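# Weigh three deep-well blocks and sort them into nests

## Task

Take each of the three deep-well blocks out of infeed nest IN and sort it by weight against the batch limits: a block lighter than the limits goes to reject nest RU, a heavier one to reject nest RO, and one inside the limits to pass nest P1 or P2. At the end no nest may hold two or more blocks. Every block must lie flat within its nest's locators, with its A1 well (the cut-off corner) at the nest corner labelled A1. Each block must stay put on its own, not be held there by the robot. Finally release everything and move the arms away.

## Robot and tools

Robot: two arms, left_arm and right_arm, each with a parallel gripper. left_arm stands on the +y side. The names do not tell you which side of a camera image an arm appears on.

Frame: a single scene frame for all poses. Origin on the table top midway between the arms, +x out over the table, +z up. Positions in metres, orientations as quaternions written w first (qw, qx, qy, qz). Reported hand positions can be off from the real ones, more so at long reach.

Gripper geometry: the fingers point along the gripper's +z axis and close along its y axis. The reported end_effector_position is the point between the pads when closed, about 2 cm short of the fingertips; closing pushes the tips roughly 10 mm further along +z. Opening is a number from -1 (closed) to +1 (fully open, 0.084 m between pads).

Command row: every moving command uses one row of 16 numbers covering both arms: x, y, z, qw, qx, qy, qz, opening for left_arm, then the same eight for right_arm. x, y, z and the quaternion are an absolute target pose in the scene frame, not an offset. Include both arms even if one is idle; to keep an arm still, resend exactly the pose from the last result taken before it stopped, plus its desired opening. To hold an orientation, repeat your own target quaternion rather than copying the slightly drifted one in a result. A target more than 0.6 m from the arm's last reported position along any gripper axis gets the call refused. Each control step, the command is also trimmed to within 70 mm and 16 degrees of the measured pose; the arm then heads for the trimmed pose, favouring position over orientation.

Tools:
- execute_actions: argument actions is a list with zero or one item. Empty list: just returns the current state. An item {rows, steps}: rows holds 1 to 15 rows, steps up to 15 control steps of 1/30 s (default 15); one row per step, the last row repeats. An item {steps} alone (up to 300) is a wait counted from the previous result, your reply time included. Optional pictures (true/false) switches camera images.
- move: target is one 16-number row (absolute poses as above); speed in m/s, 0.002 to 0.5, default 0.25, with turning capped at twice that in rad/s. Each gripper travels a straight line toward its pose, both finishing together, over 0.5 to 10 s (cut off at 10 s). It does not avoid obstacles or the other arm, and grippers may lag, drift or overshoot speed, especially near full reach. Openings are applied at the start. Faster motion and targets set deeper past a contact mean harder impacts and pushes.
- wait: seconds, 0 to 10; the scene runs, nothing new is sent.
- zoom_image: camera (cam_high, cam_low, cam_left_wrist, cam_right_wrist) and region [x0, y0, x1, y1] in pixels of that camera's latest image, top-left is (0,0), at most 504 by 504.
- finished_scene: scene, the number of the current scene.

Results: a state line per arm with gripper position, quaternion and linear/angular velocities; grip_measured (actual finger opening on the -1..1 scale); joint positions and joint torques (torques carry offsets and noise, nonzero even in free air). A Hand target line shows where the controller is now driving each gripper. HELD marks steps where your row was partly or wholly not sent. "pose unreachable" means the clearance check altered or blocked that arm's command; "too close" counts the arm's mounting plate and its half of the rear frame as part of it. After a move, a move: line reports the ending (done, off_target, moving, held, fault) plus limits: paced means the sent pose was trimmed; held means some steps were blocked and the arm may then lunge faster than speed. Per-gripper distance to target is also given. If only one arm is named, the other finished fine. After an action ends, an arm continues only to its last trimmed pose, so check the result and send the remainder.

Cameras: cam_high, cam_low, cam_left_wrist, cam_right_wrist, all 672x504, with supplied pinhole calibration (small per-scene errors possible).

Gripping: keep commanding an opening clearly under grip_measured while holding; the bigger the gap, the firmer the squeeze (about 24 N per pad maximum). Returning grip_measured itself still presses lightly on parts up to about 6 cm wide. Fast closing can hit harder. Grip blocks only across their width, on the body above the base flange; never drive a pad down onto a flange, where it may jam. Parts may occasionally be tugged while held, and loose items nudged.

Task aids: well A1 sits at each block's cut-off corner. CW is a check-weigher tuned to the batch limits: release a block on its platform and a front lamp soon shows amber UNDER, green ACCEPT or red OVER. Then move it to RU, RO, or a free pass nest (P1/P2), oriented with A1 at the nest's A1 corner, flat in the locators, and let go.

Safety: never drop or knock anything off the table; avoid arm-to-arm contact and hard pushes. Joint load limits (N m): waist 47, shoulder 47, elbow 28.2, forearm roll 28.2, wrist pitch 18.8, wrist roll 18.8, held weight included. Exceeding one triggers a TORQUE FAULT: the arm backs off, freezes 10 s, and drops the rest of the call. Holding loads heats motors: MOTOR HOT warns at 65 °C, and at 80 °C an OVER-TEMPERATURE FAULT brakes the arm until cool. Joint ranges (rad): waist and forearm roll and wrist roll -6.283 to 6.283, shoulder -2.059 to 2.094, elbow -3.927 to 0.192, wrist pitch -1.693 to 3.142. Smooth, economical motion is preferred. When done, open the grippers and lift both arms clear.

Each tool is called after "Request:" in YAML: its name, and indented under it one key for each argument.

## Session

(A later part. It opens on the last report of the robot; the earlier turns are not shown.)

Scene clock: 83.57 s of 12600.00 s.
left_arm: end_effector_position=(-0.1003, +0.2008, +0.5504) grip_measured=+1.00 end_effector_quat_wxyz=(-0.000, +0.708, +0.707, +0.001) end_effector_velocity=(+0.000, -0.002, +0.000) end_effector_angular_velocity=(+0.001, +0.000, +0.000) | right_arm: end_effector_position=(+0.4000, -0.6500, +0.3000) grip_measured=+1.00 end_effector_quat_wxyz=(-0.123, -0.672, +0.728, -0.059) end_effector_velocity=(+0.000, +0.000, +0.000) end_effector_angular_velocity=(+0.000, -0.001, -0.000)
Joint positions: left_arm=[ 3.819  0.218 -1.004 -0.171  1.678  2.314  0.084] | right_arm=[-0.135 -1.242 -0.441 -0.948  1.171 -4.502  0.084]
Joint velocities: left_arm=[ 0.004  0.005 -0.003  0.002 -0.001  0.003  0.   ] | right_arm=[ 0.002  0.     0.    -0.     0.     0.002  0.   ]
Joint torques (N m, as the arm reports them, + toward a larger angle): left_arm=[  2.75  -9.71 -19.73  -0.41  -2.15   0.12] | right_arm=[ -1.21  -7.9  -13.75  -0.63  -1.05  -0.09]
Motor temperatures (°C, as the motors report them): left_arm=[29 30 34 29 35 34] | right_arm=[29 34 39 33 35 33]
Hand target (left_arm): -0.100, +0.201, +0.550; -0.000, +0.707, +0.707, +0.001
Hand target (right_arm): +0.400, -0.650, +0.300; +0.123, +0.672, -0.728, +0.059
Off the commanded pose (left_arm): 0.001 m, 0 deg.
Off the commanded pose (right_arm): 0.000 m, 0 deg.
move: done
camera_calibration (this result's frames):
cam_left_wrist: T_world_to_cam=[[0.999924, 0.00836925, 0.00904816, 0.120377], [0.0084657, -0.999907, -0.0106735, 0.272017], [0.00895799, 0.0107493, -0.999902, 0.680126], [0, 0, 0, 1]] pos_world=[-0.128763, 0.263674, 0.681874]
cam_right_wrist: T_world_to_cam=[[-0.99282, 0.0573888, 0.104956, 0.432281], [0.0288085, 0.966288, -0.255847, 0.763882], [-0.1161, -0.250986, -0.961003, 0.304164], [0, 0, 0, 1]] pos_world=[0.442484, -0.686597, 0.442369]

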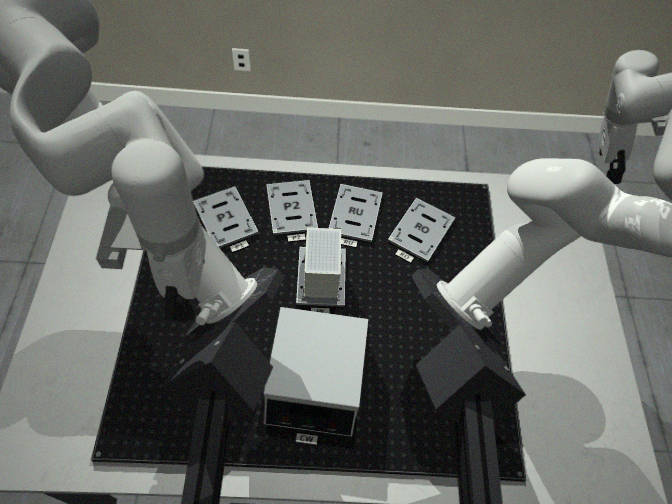

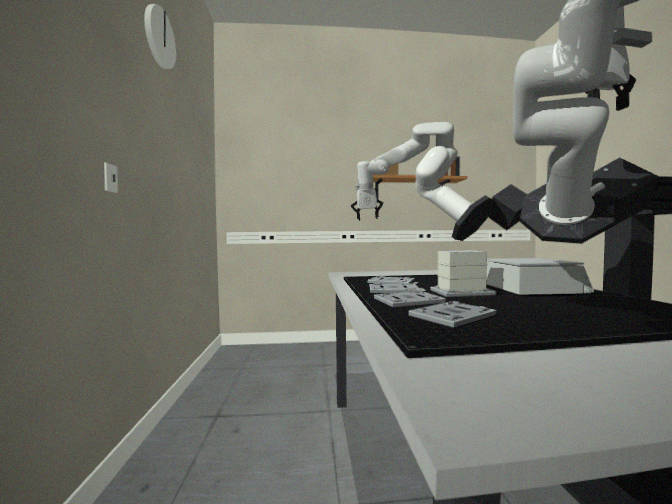

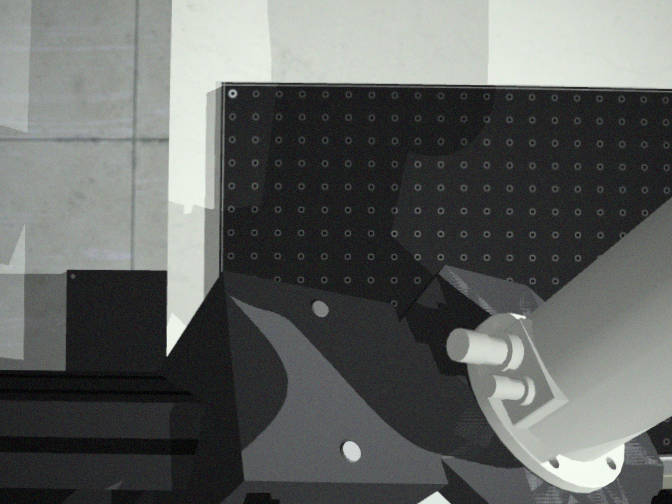

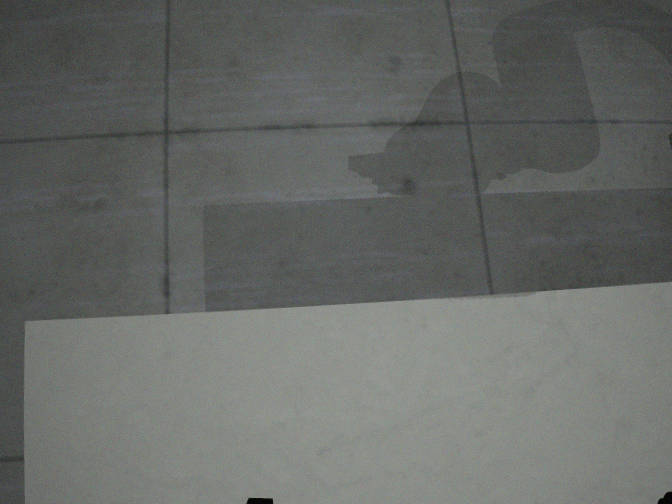

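Request:
move:
  target: [0.0,0.05,0.5,0,-0.26,0.966,0,1, 0.4,-0.65,0.3,0.123,0.672,-0.728,0.059,1]
  speed: 0.3

Request:
move:
  target: [0.17,0.0,0.3,0,1,0,0,1, 0.4,-0.65,0.3,0.123,0.672,-0.728,0.059,1]
  speed: 0.3

Scene clock: 99.17 s of 12600.00 s.
left_arm: end_effector_position=(-0.0003, +0.0502, +0.5004) grip_measured=+1.00 end_effector_quat_wxyz=(+0.000, -0.259, +0.966, +0.000) end_effector_velocity=(+0.001, -0.001, -0.000) end_effector_angular_velocity=(+0.000, +0.000, +0.011) | right_arm: end_effector_position=(+0.4000, -0.6500, +0.3000) grip_measured=+1.00 end_effector_quat_wxyz=(-0.123, -0.672, +0.728, -0.059) end_effector_velocity=(-0.000, -0.000, +0.000) end_effector_angular_velocity=(-0.001, +0.001, -0.000)
Joint positions: left_arm=[ 4.2    0.35  -0.932  0.128  1.481  0.462  0.084] | right_arm=[-0.135 -1.242 -0.441 -0.948  1.171 -4.502  0.084]
Joint velocities: left_arm=[ 0.002  0.002 -0.001  0.002 -0.001 -0.01  -0.   ] | right_arm=[-0.002 -0.    -0.    -0.    -0.    -0.001  0.   ]
Joint torques (N m, as the arm reports them, + toward a larger angle): left_arm=[ -3.93 -14.43 -20.88  -0.66  -2.35   0.2 ] | right_arm=[ -0.69  -7.52 -13.88  -1.17  -1.03  -0.16]
Motor temperatures (°C, as the motors report them): left_arm=[29 30 36 29 35 34] | right_arm=[29 34 39 33 35 33]
Hand target (left_arm): -0.000, +0.050, +0.500; +0.000, -0.259, +0.966, +0.000
Hand target (right_arm): +0.400, -0.650, +0.300; +0.123, +0.672, -0.728, +0.059
Off the commanded pose (left_arm): 0.001 m, 0 deg.
Off the commanded pose (right_arm): 0.000 m, 0 deg.
After step 90, 8.57 s passed at rest.
move: done
camera_calibration (this result's frames):
cam_left_wrist: T_world_to_cam=[[-0.5084, 0.861075, 0.00891963, -0.0211123], [0.861035, 0.508469, -0.0088507, 0.0436621], [-0.0121565, 0.00318042, -0.999921, 0.631262], [0, 0, 0, 1]] pos_world=[-0.0406542, -0.00602919, 0.631786]
cam_right_wrist: T_world_to_cam=[[-0.99282, 0.0573888, 0.104955, 0.432281], [0.0288085, 0.966288, -0.255846, 0.763882], [-0.1161, -0.250986, -0.961003, 0.304164], [0, 0, 0, 1]] pos_world=[0.442484, -0.686597, 0.442369]

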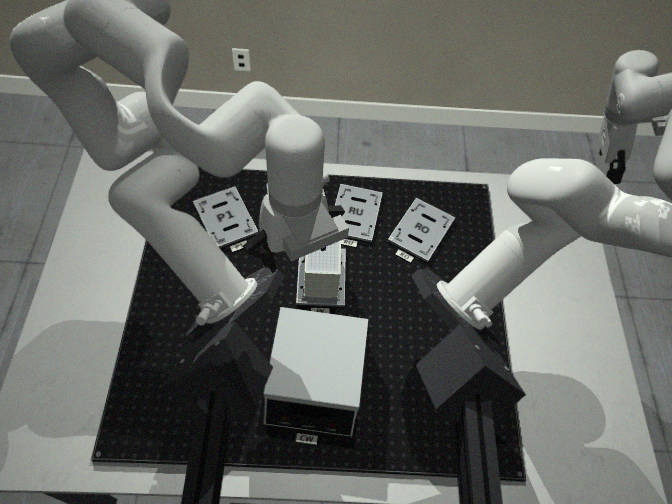

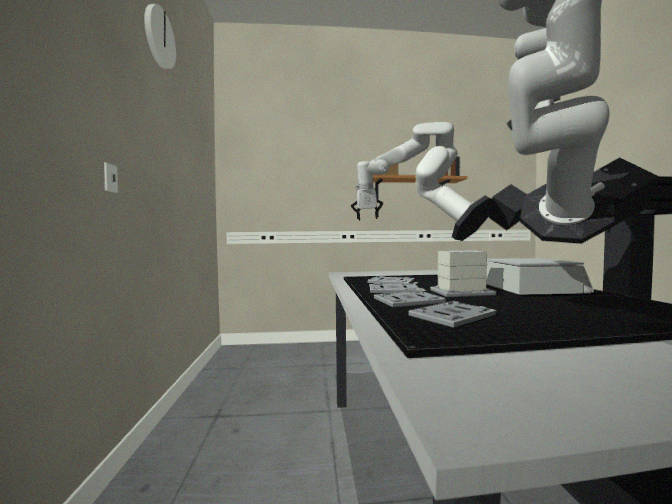

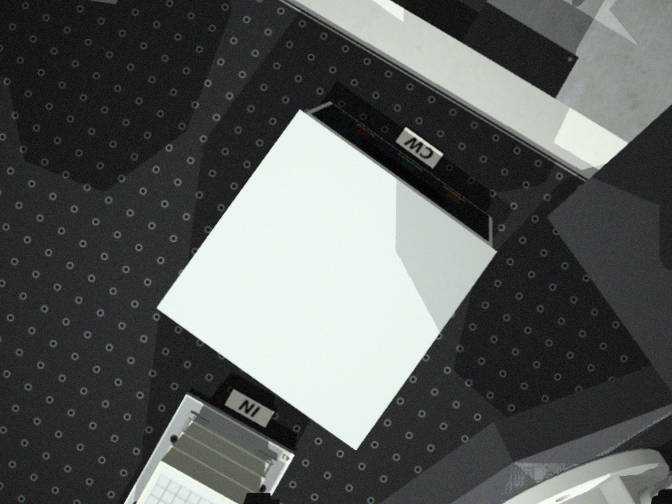

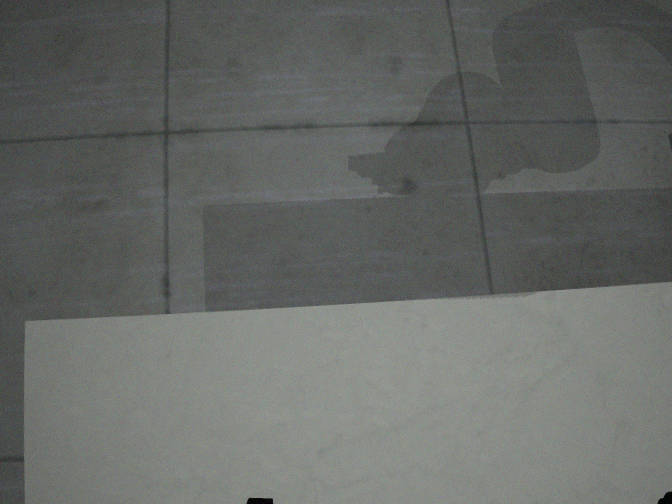

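Scene clock: 104.07 s of 12600.00 s.
left_arm: end_effector_position=(+0.1697, -0.0001, +0.3007) grip_measured=+1.00 end_effector_quat_wxyz=(-0.000, +1.000, -0.001, -0.001) end_effector_velocity=(+0.001, -0.000, -0.001) end_effector_angular_velocity=(-0.001, -0.002, +0.012) | right_arm: end_effector_position=(+0.4000, -0.6500, +0.3000) grip_measured=+1.00 end_effector_quat_wxyz=(-0.123, -0.672, +0.728, -0.059) end_effector_velocity=(+0.000, -0.000, +0.000) end_effector_angular_velocity=(-0.001, -0.001, +0.001)
Joint positions: left_arm=[ 4.88   0.34  -0.565  0.735  1.062 -2.05   0.084] | right_arm=[-0.135 -1.242 -0.441 -0.948  1.171 -4.502  0.084]
Joint velocities: left_arm=[ 0.004  0.002  0.     0.006 -0.002 -0.014  0.   ] | right_arm=[-0.     0.    -0.    -0.001 -0.001 -0.     0.   ]
Joint torques (N m, as the arm reports them, + toward a larger angle): left_arm=[-11.13 -15.61 -16.16  -0.48  -2.17  -0.08] | right_arm=[ -0.59  -7.47 -13.74  -0.75  -1.25  -0.18]
Motor temperatures (°C, as the motors report them): left_arm=[29 30 37 29 35 34] | right_arm=[29 34 39 33 35 33]
Hand target (left_arm): +0.170, -0.000, +0.301; -0.000, +1.000, -0.001, -0.001
Hand target (right_arm): +0.400, -0.650, +0.300; +0.123, +0.672, -0.728, +0.059
Off the commanded pose (left_arm): 0.001 m, 0 deg.
Off the commanded pose (right_arm): 0.000 m, 0 deg.
move: done
camera_calibration (this result's frames):
cam_left_wrist: T_world_to_cam=[[0.00665638, -0.999947, 0.00786048, 0.0231189], [-0.999948, -0.00671703, -0.00771561, 0.236507], [0.007768, -0.00780871, -0.999939, 0.430412], [0, 0, 0, 1]] pos_world=[0.232997, 0.0280673, 0.432029]
cam_right_wrist: T_world_to_cam=[[-0.99282, 0.0573886, 0.104955, 0.43228], [0.0288083, 0.966288, -0.255847, 0.763882], [-0.1161, -0.250986, -0.961003, 0.304164], [0, 0, 0, 1]] pos_world=[0.442484, -0.686597, 0.442369]

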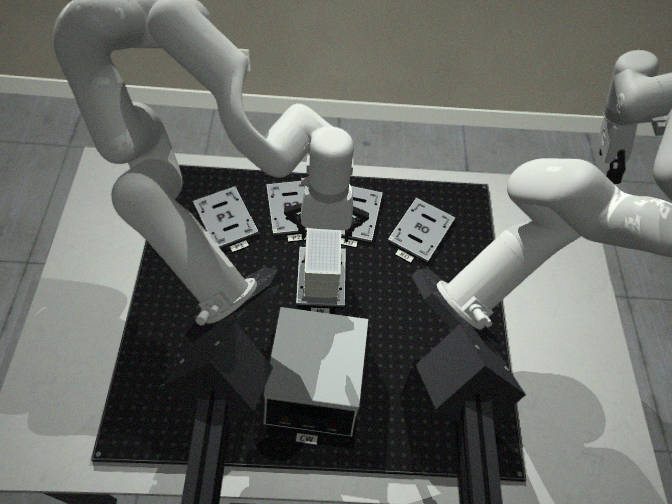

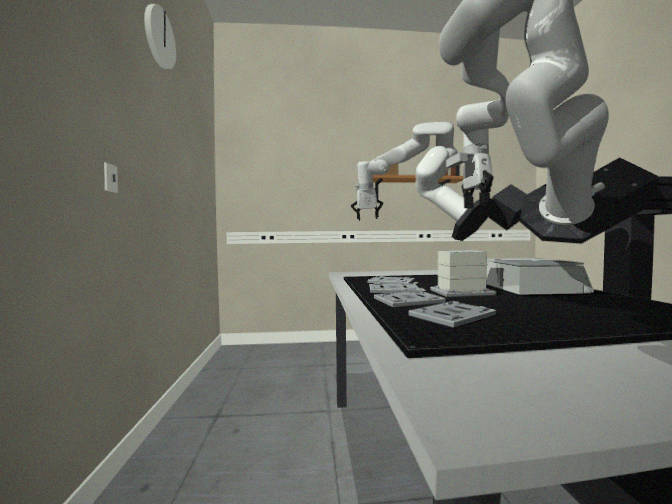

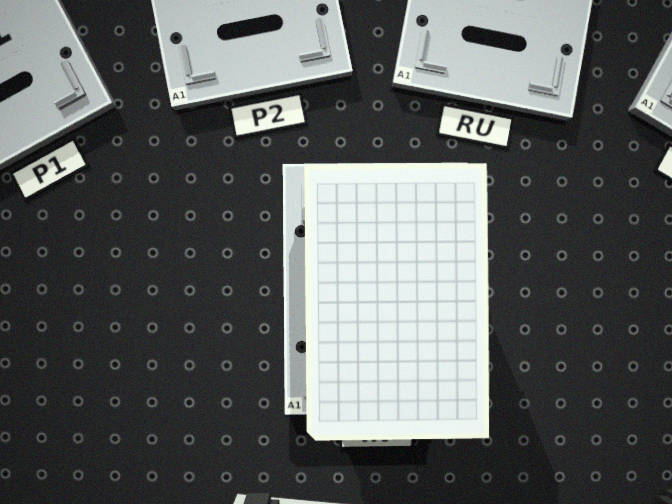

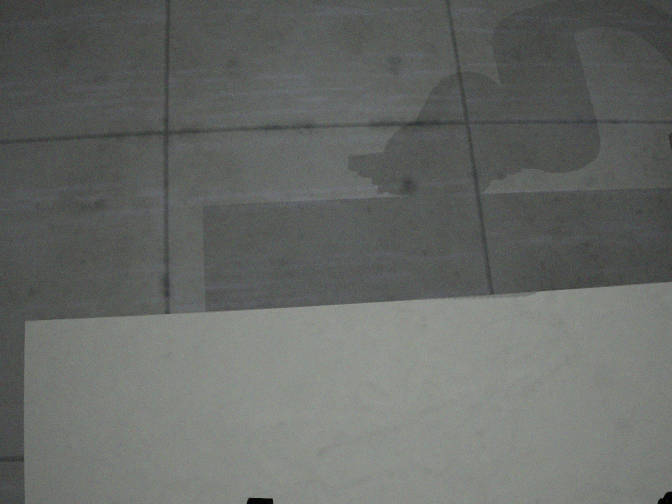

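Request:
move:
  target: [0.212,-0.0004,0.18,0,1,0.0075,0,1, 0.4,-0.65,0.3,0.123,0.672,-0.728,0.059,1]
  speed: 0.1

Request:
zoom_image:
  camera: "cam_left_wrist"
  region: [230,230,672,504]

Scene clock: 116.33 s of 12600.00 s.
left_arm: end_effector_position=(+0.2118, -0.0007, +0.1805) grip_measured=+1.00 end_effector_quat_wxyz=(+0.000, +1.000, +0.007, -0.000) end_effector_velocity=(+0.001, -0.001, -0.002) end_effector_angular_velocity=(-0.001, -0.000, +0.001) | right_arm: end_effector_position=(+0.4000, -0.6500, +0.3000) grip_measured=+1.00 end_effector_quat_wxyz=(-0.123, -0.672, +0.728, -0.059) end_effector_velocity=(+0.000, +0.000, +0.000) end_effector_angular_velocity=(+0.001, +0.000, +0.000)
Joint positions: left_arm=[ 5.293  0.522 -0.562  1.227  0.916 -2.212  0.084] | right_arm=[-0.135 -1.242 -0.441 -0.948  1.171 -4.502  0.084]
Joint velocities: left_arm=[ 0.006  0.004 -0.002  0.008 -0.002 -0.004 -0.   ] | right_arm=[ 0.001  0.    -0.     0.001  0.001 -0.001 -0.   ]
Joint torques (N m, as the arm reports them, + toward a larger angle): left_arm=[-14.1  -18.12  -9.13  -0.62  -2.02   0.17] | right_arm=[ -1.37  -8.04 -13.87  -1.35  -0.88  -0.16]
Motor temperatures (°C, as the motors report them): left_arm=[29 30 37 29 35 34] | right_arm=[29 34 39 33 35 33]
Hand target (left_arm): +0.212, -0.001, +0.180; +0.000, +1.000, +0.007, -0.000
Hand target (right_arm): +0.400, -0.650, +0.300; +0.123, +0.672, -0.728, +0.059
Off the commanded pose (left_arm): 0.001 m, 0 deg.
Off the commanded pose (right_arm): 0.000 m, 0 deg.
After step 90, 7.47 s passed at rest.
move: done
camera_calibration (this result's frames):
cam_left_wrist: T_world_to_cam=[[0.023938, -0.999674, 0.00893094, 0.0193906], [-0.999678, -0.0240118, -0.00824327, 0.277711], [0.00845503, -0.00873074, -0.999926, 0.309792], [0, 0, 0, 1]] pos_world=[0.274538, 0.0287574, 0.311885]
cam_right_wrist: T_world_to_cam=[[-0.99282, 0.057389, 0.104955, 0.432281], [0.0288087, 0.966288, -0.255847, 0.763882], [-0.1161, -0.250986, -0.961003, 0.304164], [0, 0, 0, 1]] pos_world=[0.442484, -0.686597, 0.442369]

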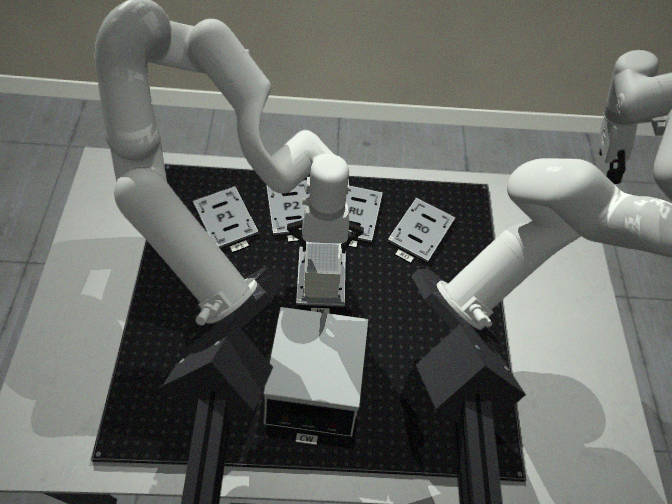

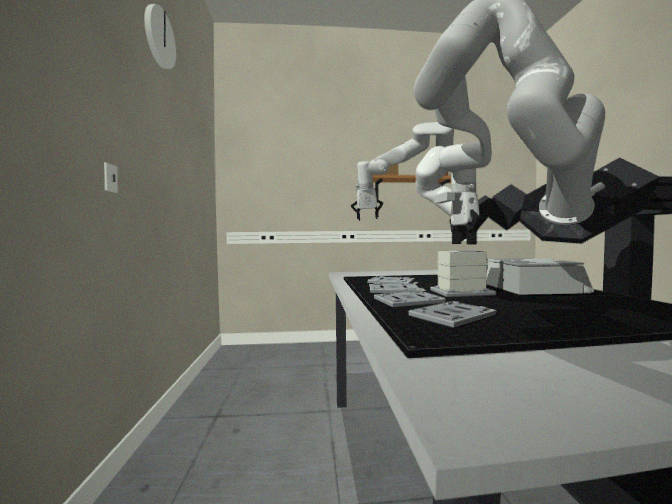

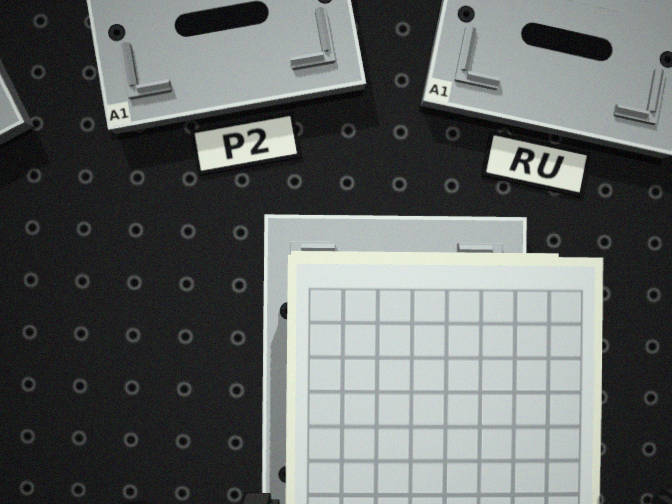

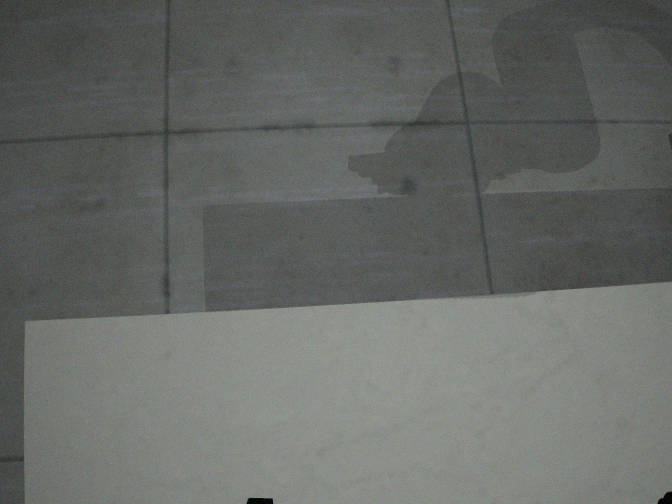

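Region (230, 230, 672, 504) of cam_left_wrist's 672x504 image, scaled by 1.140, with more detail than that image has; it fills the top 312 rows of this view, and the rest is white.

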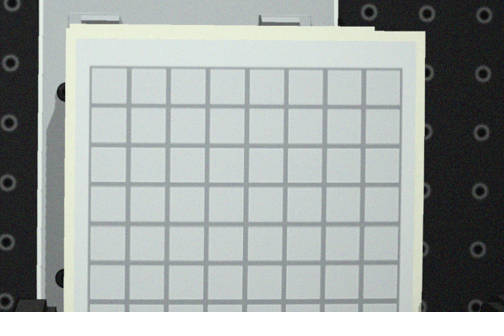

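Request:
move:
  target: [0.2128,-0.0002,0.162,0,1,0.0075,0,1, 0.4,-0.65,0.3,0.123,0.672,-0.728,0.059,1]
  speed: 0.015

Request:
zoom_image:
  camera: "cam_left_wrist"
  region: [230,404,672,504]

Scene clock: 134.43 s of 12600.00 s.
left_arm: end_effector_position=(+0.2128, -0.0002, +0.1622) grip_measured=+1.00 end_effector_quat_wxyz=(+0.000, +1.000, +0.007, -0.000) end_effector_velocity=(+0.000, -0.000, -0.001) end_effector_angular_velocity=(-0.002, -0.001, -0.000) | right_arm: end_effector_position=(+0.4000, -0.6500, +0.3000) grip_measured=+1.00 end_effector_quat_wxyz=(-0.123, -0.672, +0.728, -0.059) end_effector_velocity=(-0.000, -0.000, -0.000) end_effector_angular_velocity=(-0.001, +0.001, -0.001)
Joint positions: left_arm=[ 5.347  0.564 -0.574  1.303  0.906 -2.248  0.084] | right_arm=[-0.135 -1.242 -0.441 -0.948  1.171 -4.502  0.084]
Joint velocities: left_arm=[ 0.004  0.004 -0.001  0.008 -0.002 -0.004 -0.   ] | right_arm=[-0.002  0.    -0.    -0.001  0.     0.001  0.   ]
Joint torques (N m, as the arm reports them, + toward a larger angle): left_arm=[-14.24 -18.44  -7.89  -0.48  -2.07   0.03] | right_arm=[ -1.13  -7.76 -14.13  -1.2   -1.23  -0.14]
Motor temperatures (°C, as the motors report them): left_arm=[29 30 35 29 35 34] | right_arm=[29 34 39 33 35 33]
Hand target (left_arm): +0.213, -0.000, +0.162; +0.000, +1.000, +0.007, -0.000
Hand target (right_arm): +0.400, -0.650, +0.300; +0.123, +0.672, -0.728, +0.059
Off the commanded pose (left_arm): 0.000 m, 0 deg.
Off the commanded pose (right_arm): 0.000 m, 0 deg.
After step 90, 13.60 s passed at rest.
move: done
camera_calibration (this result's frames):
cam_left_wrist: T_world_to_cam=[[0.0245715, -0.999664, 0.00827106, 0.0199523], [-0.999656, -0.0246451, -0.00891928, 0.278653], [0.00912013, -0.00804906, -0.999926, 0.291322], [0, 0, 0, 1]] pos_world=[0.27541, 0.0291579, 0.293621]
cam_right_wrist: T_world_to_cam=[[-0.99282, 0.0573888, 0.104955, 0.432281], [0.0288085, 0.966288, -0.255847, 0.763882], [-0.1161, -0.250986, -0.961003, 0.304164], [0, 0, 0, 1]] pos_world=[0.442484, -0.686597, 0.442369]

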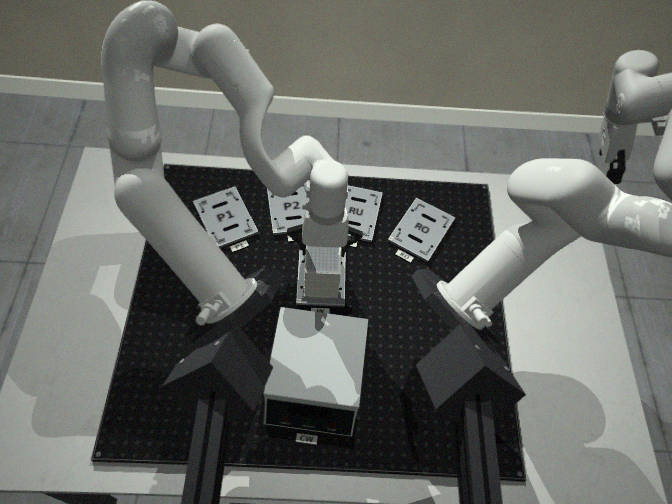

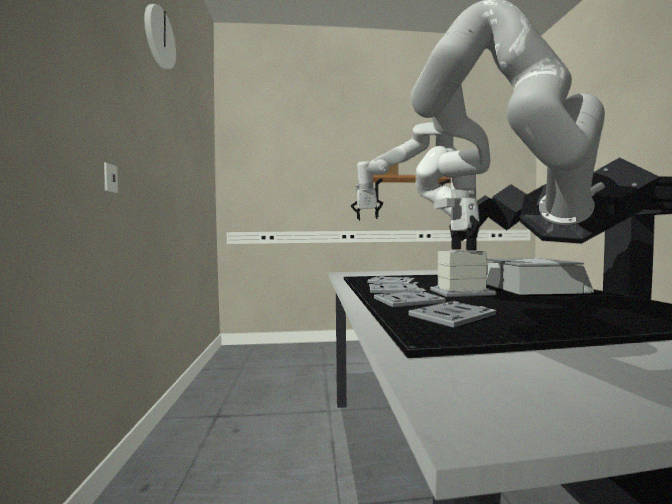

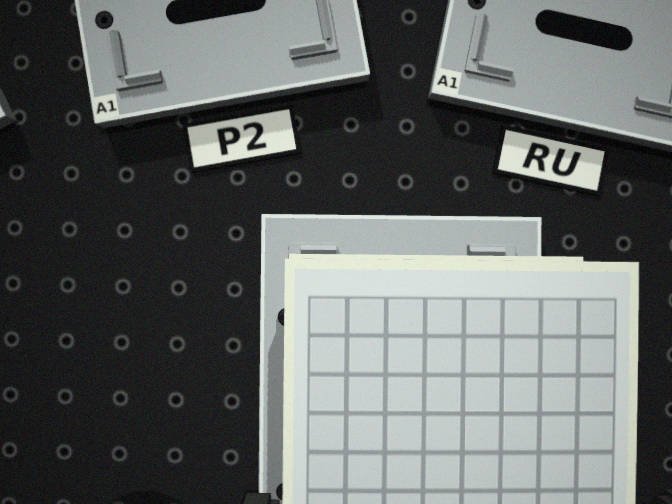

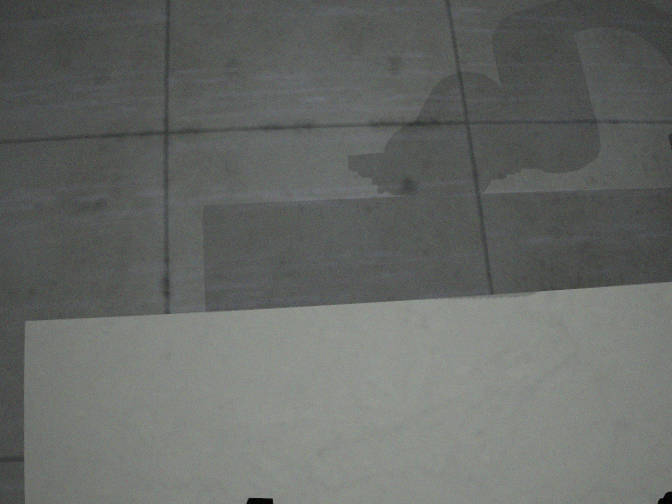

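Region (230, 404, 672, 504) of cam_left_wrist's 672x504 image, scaled by 1.140, with more detail than that image has; it fills the top 114 rows of this view, and the rest is white.

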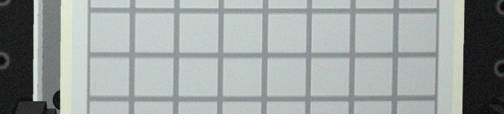

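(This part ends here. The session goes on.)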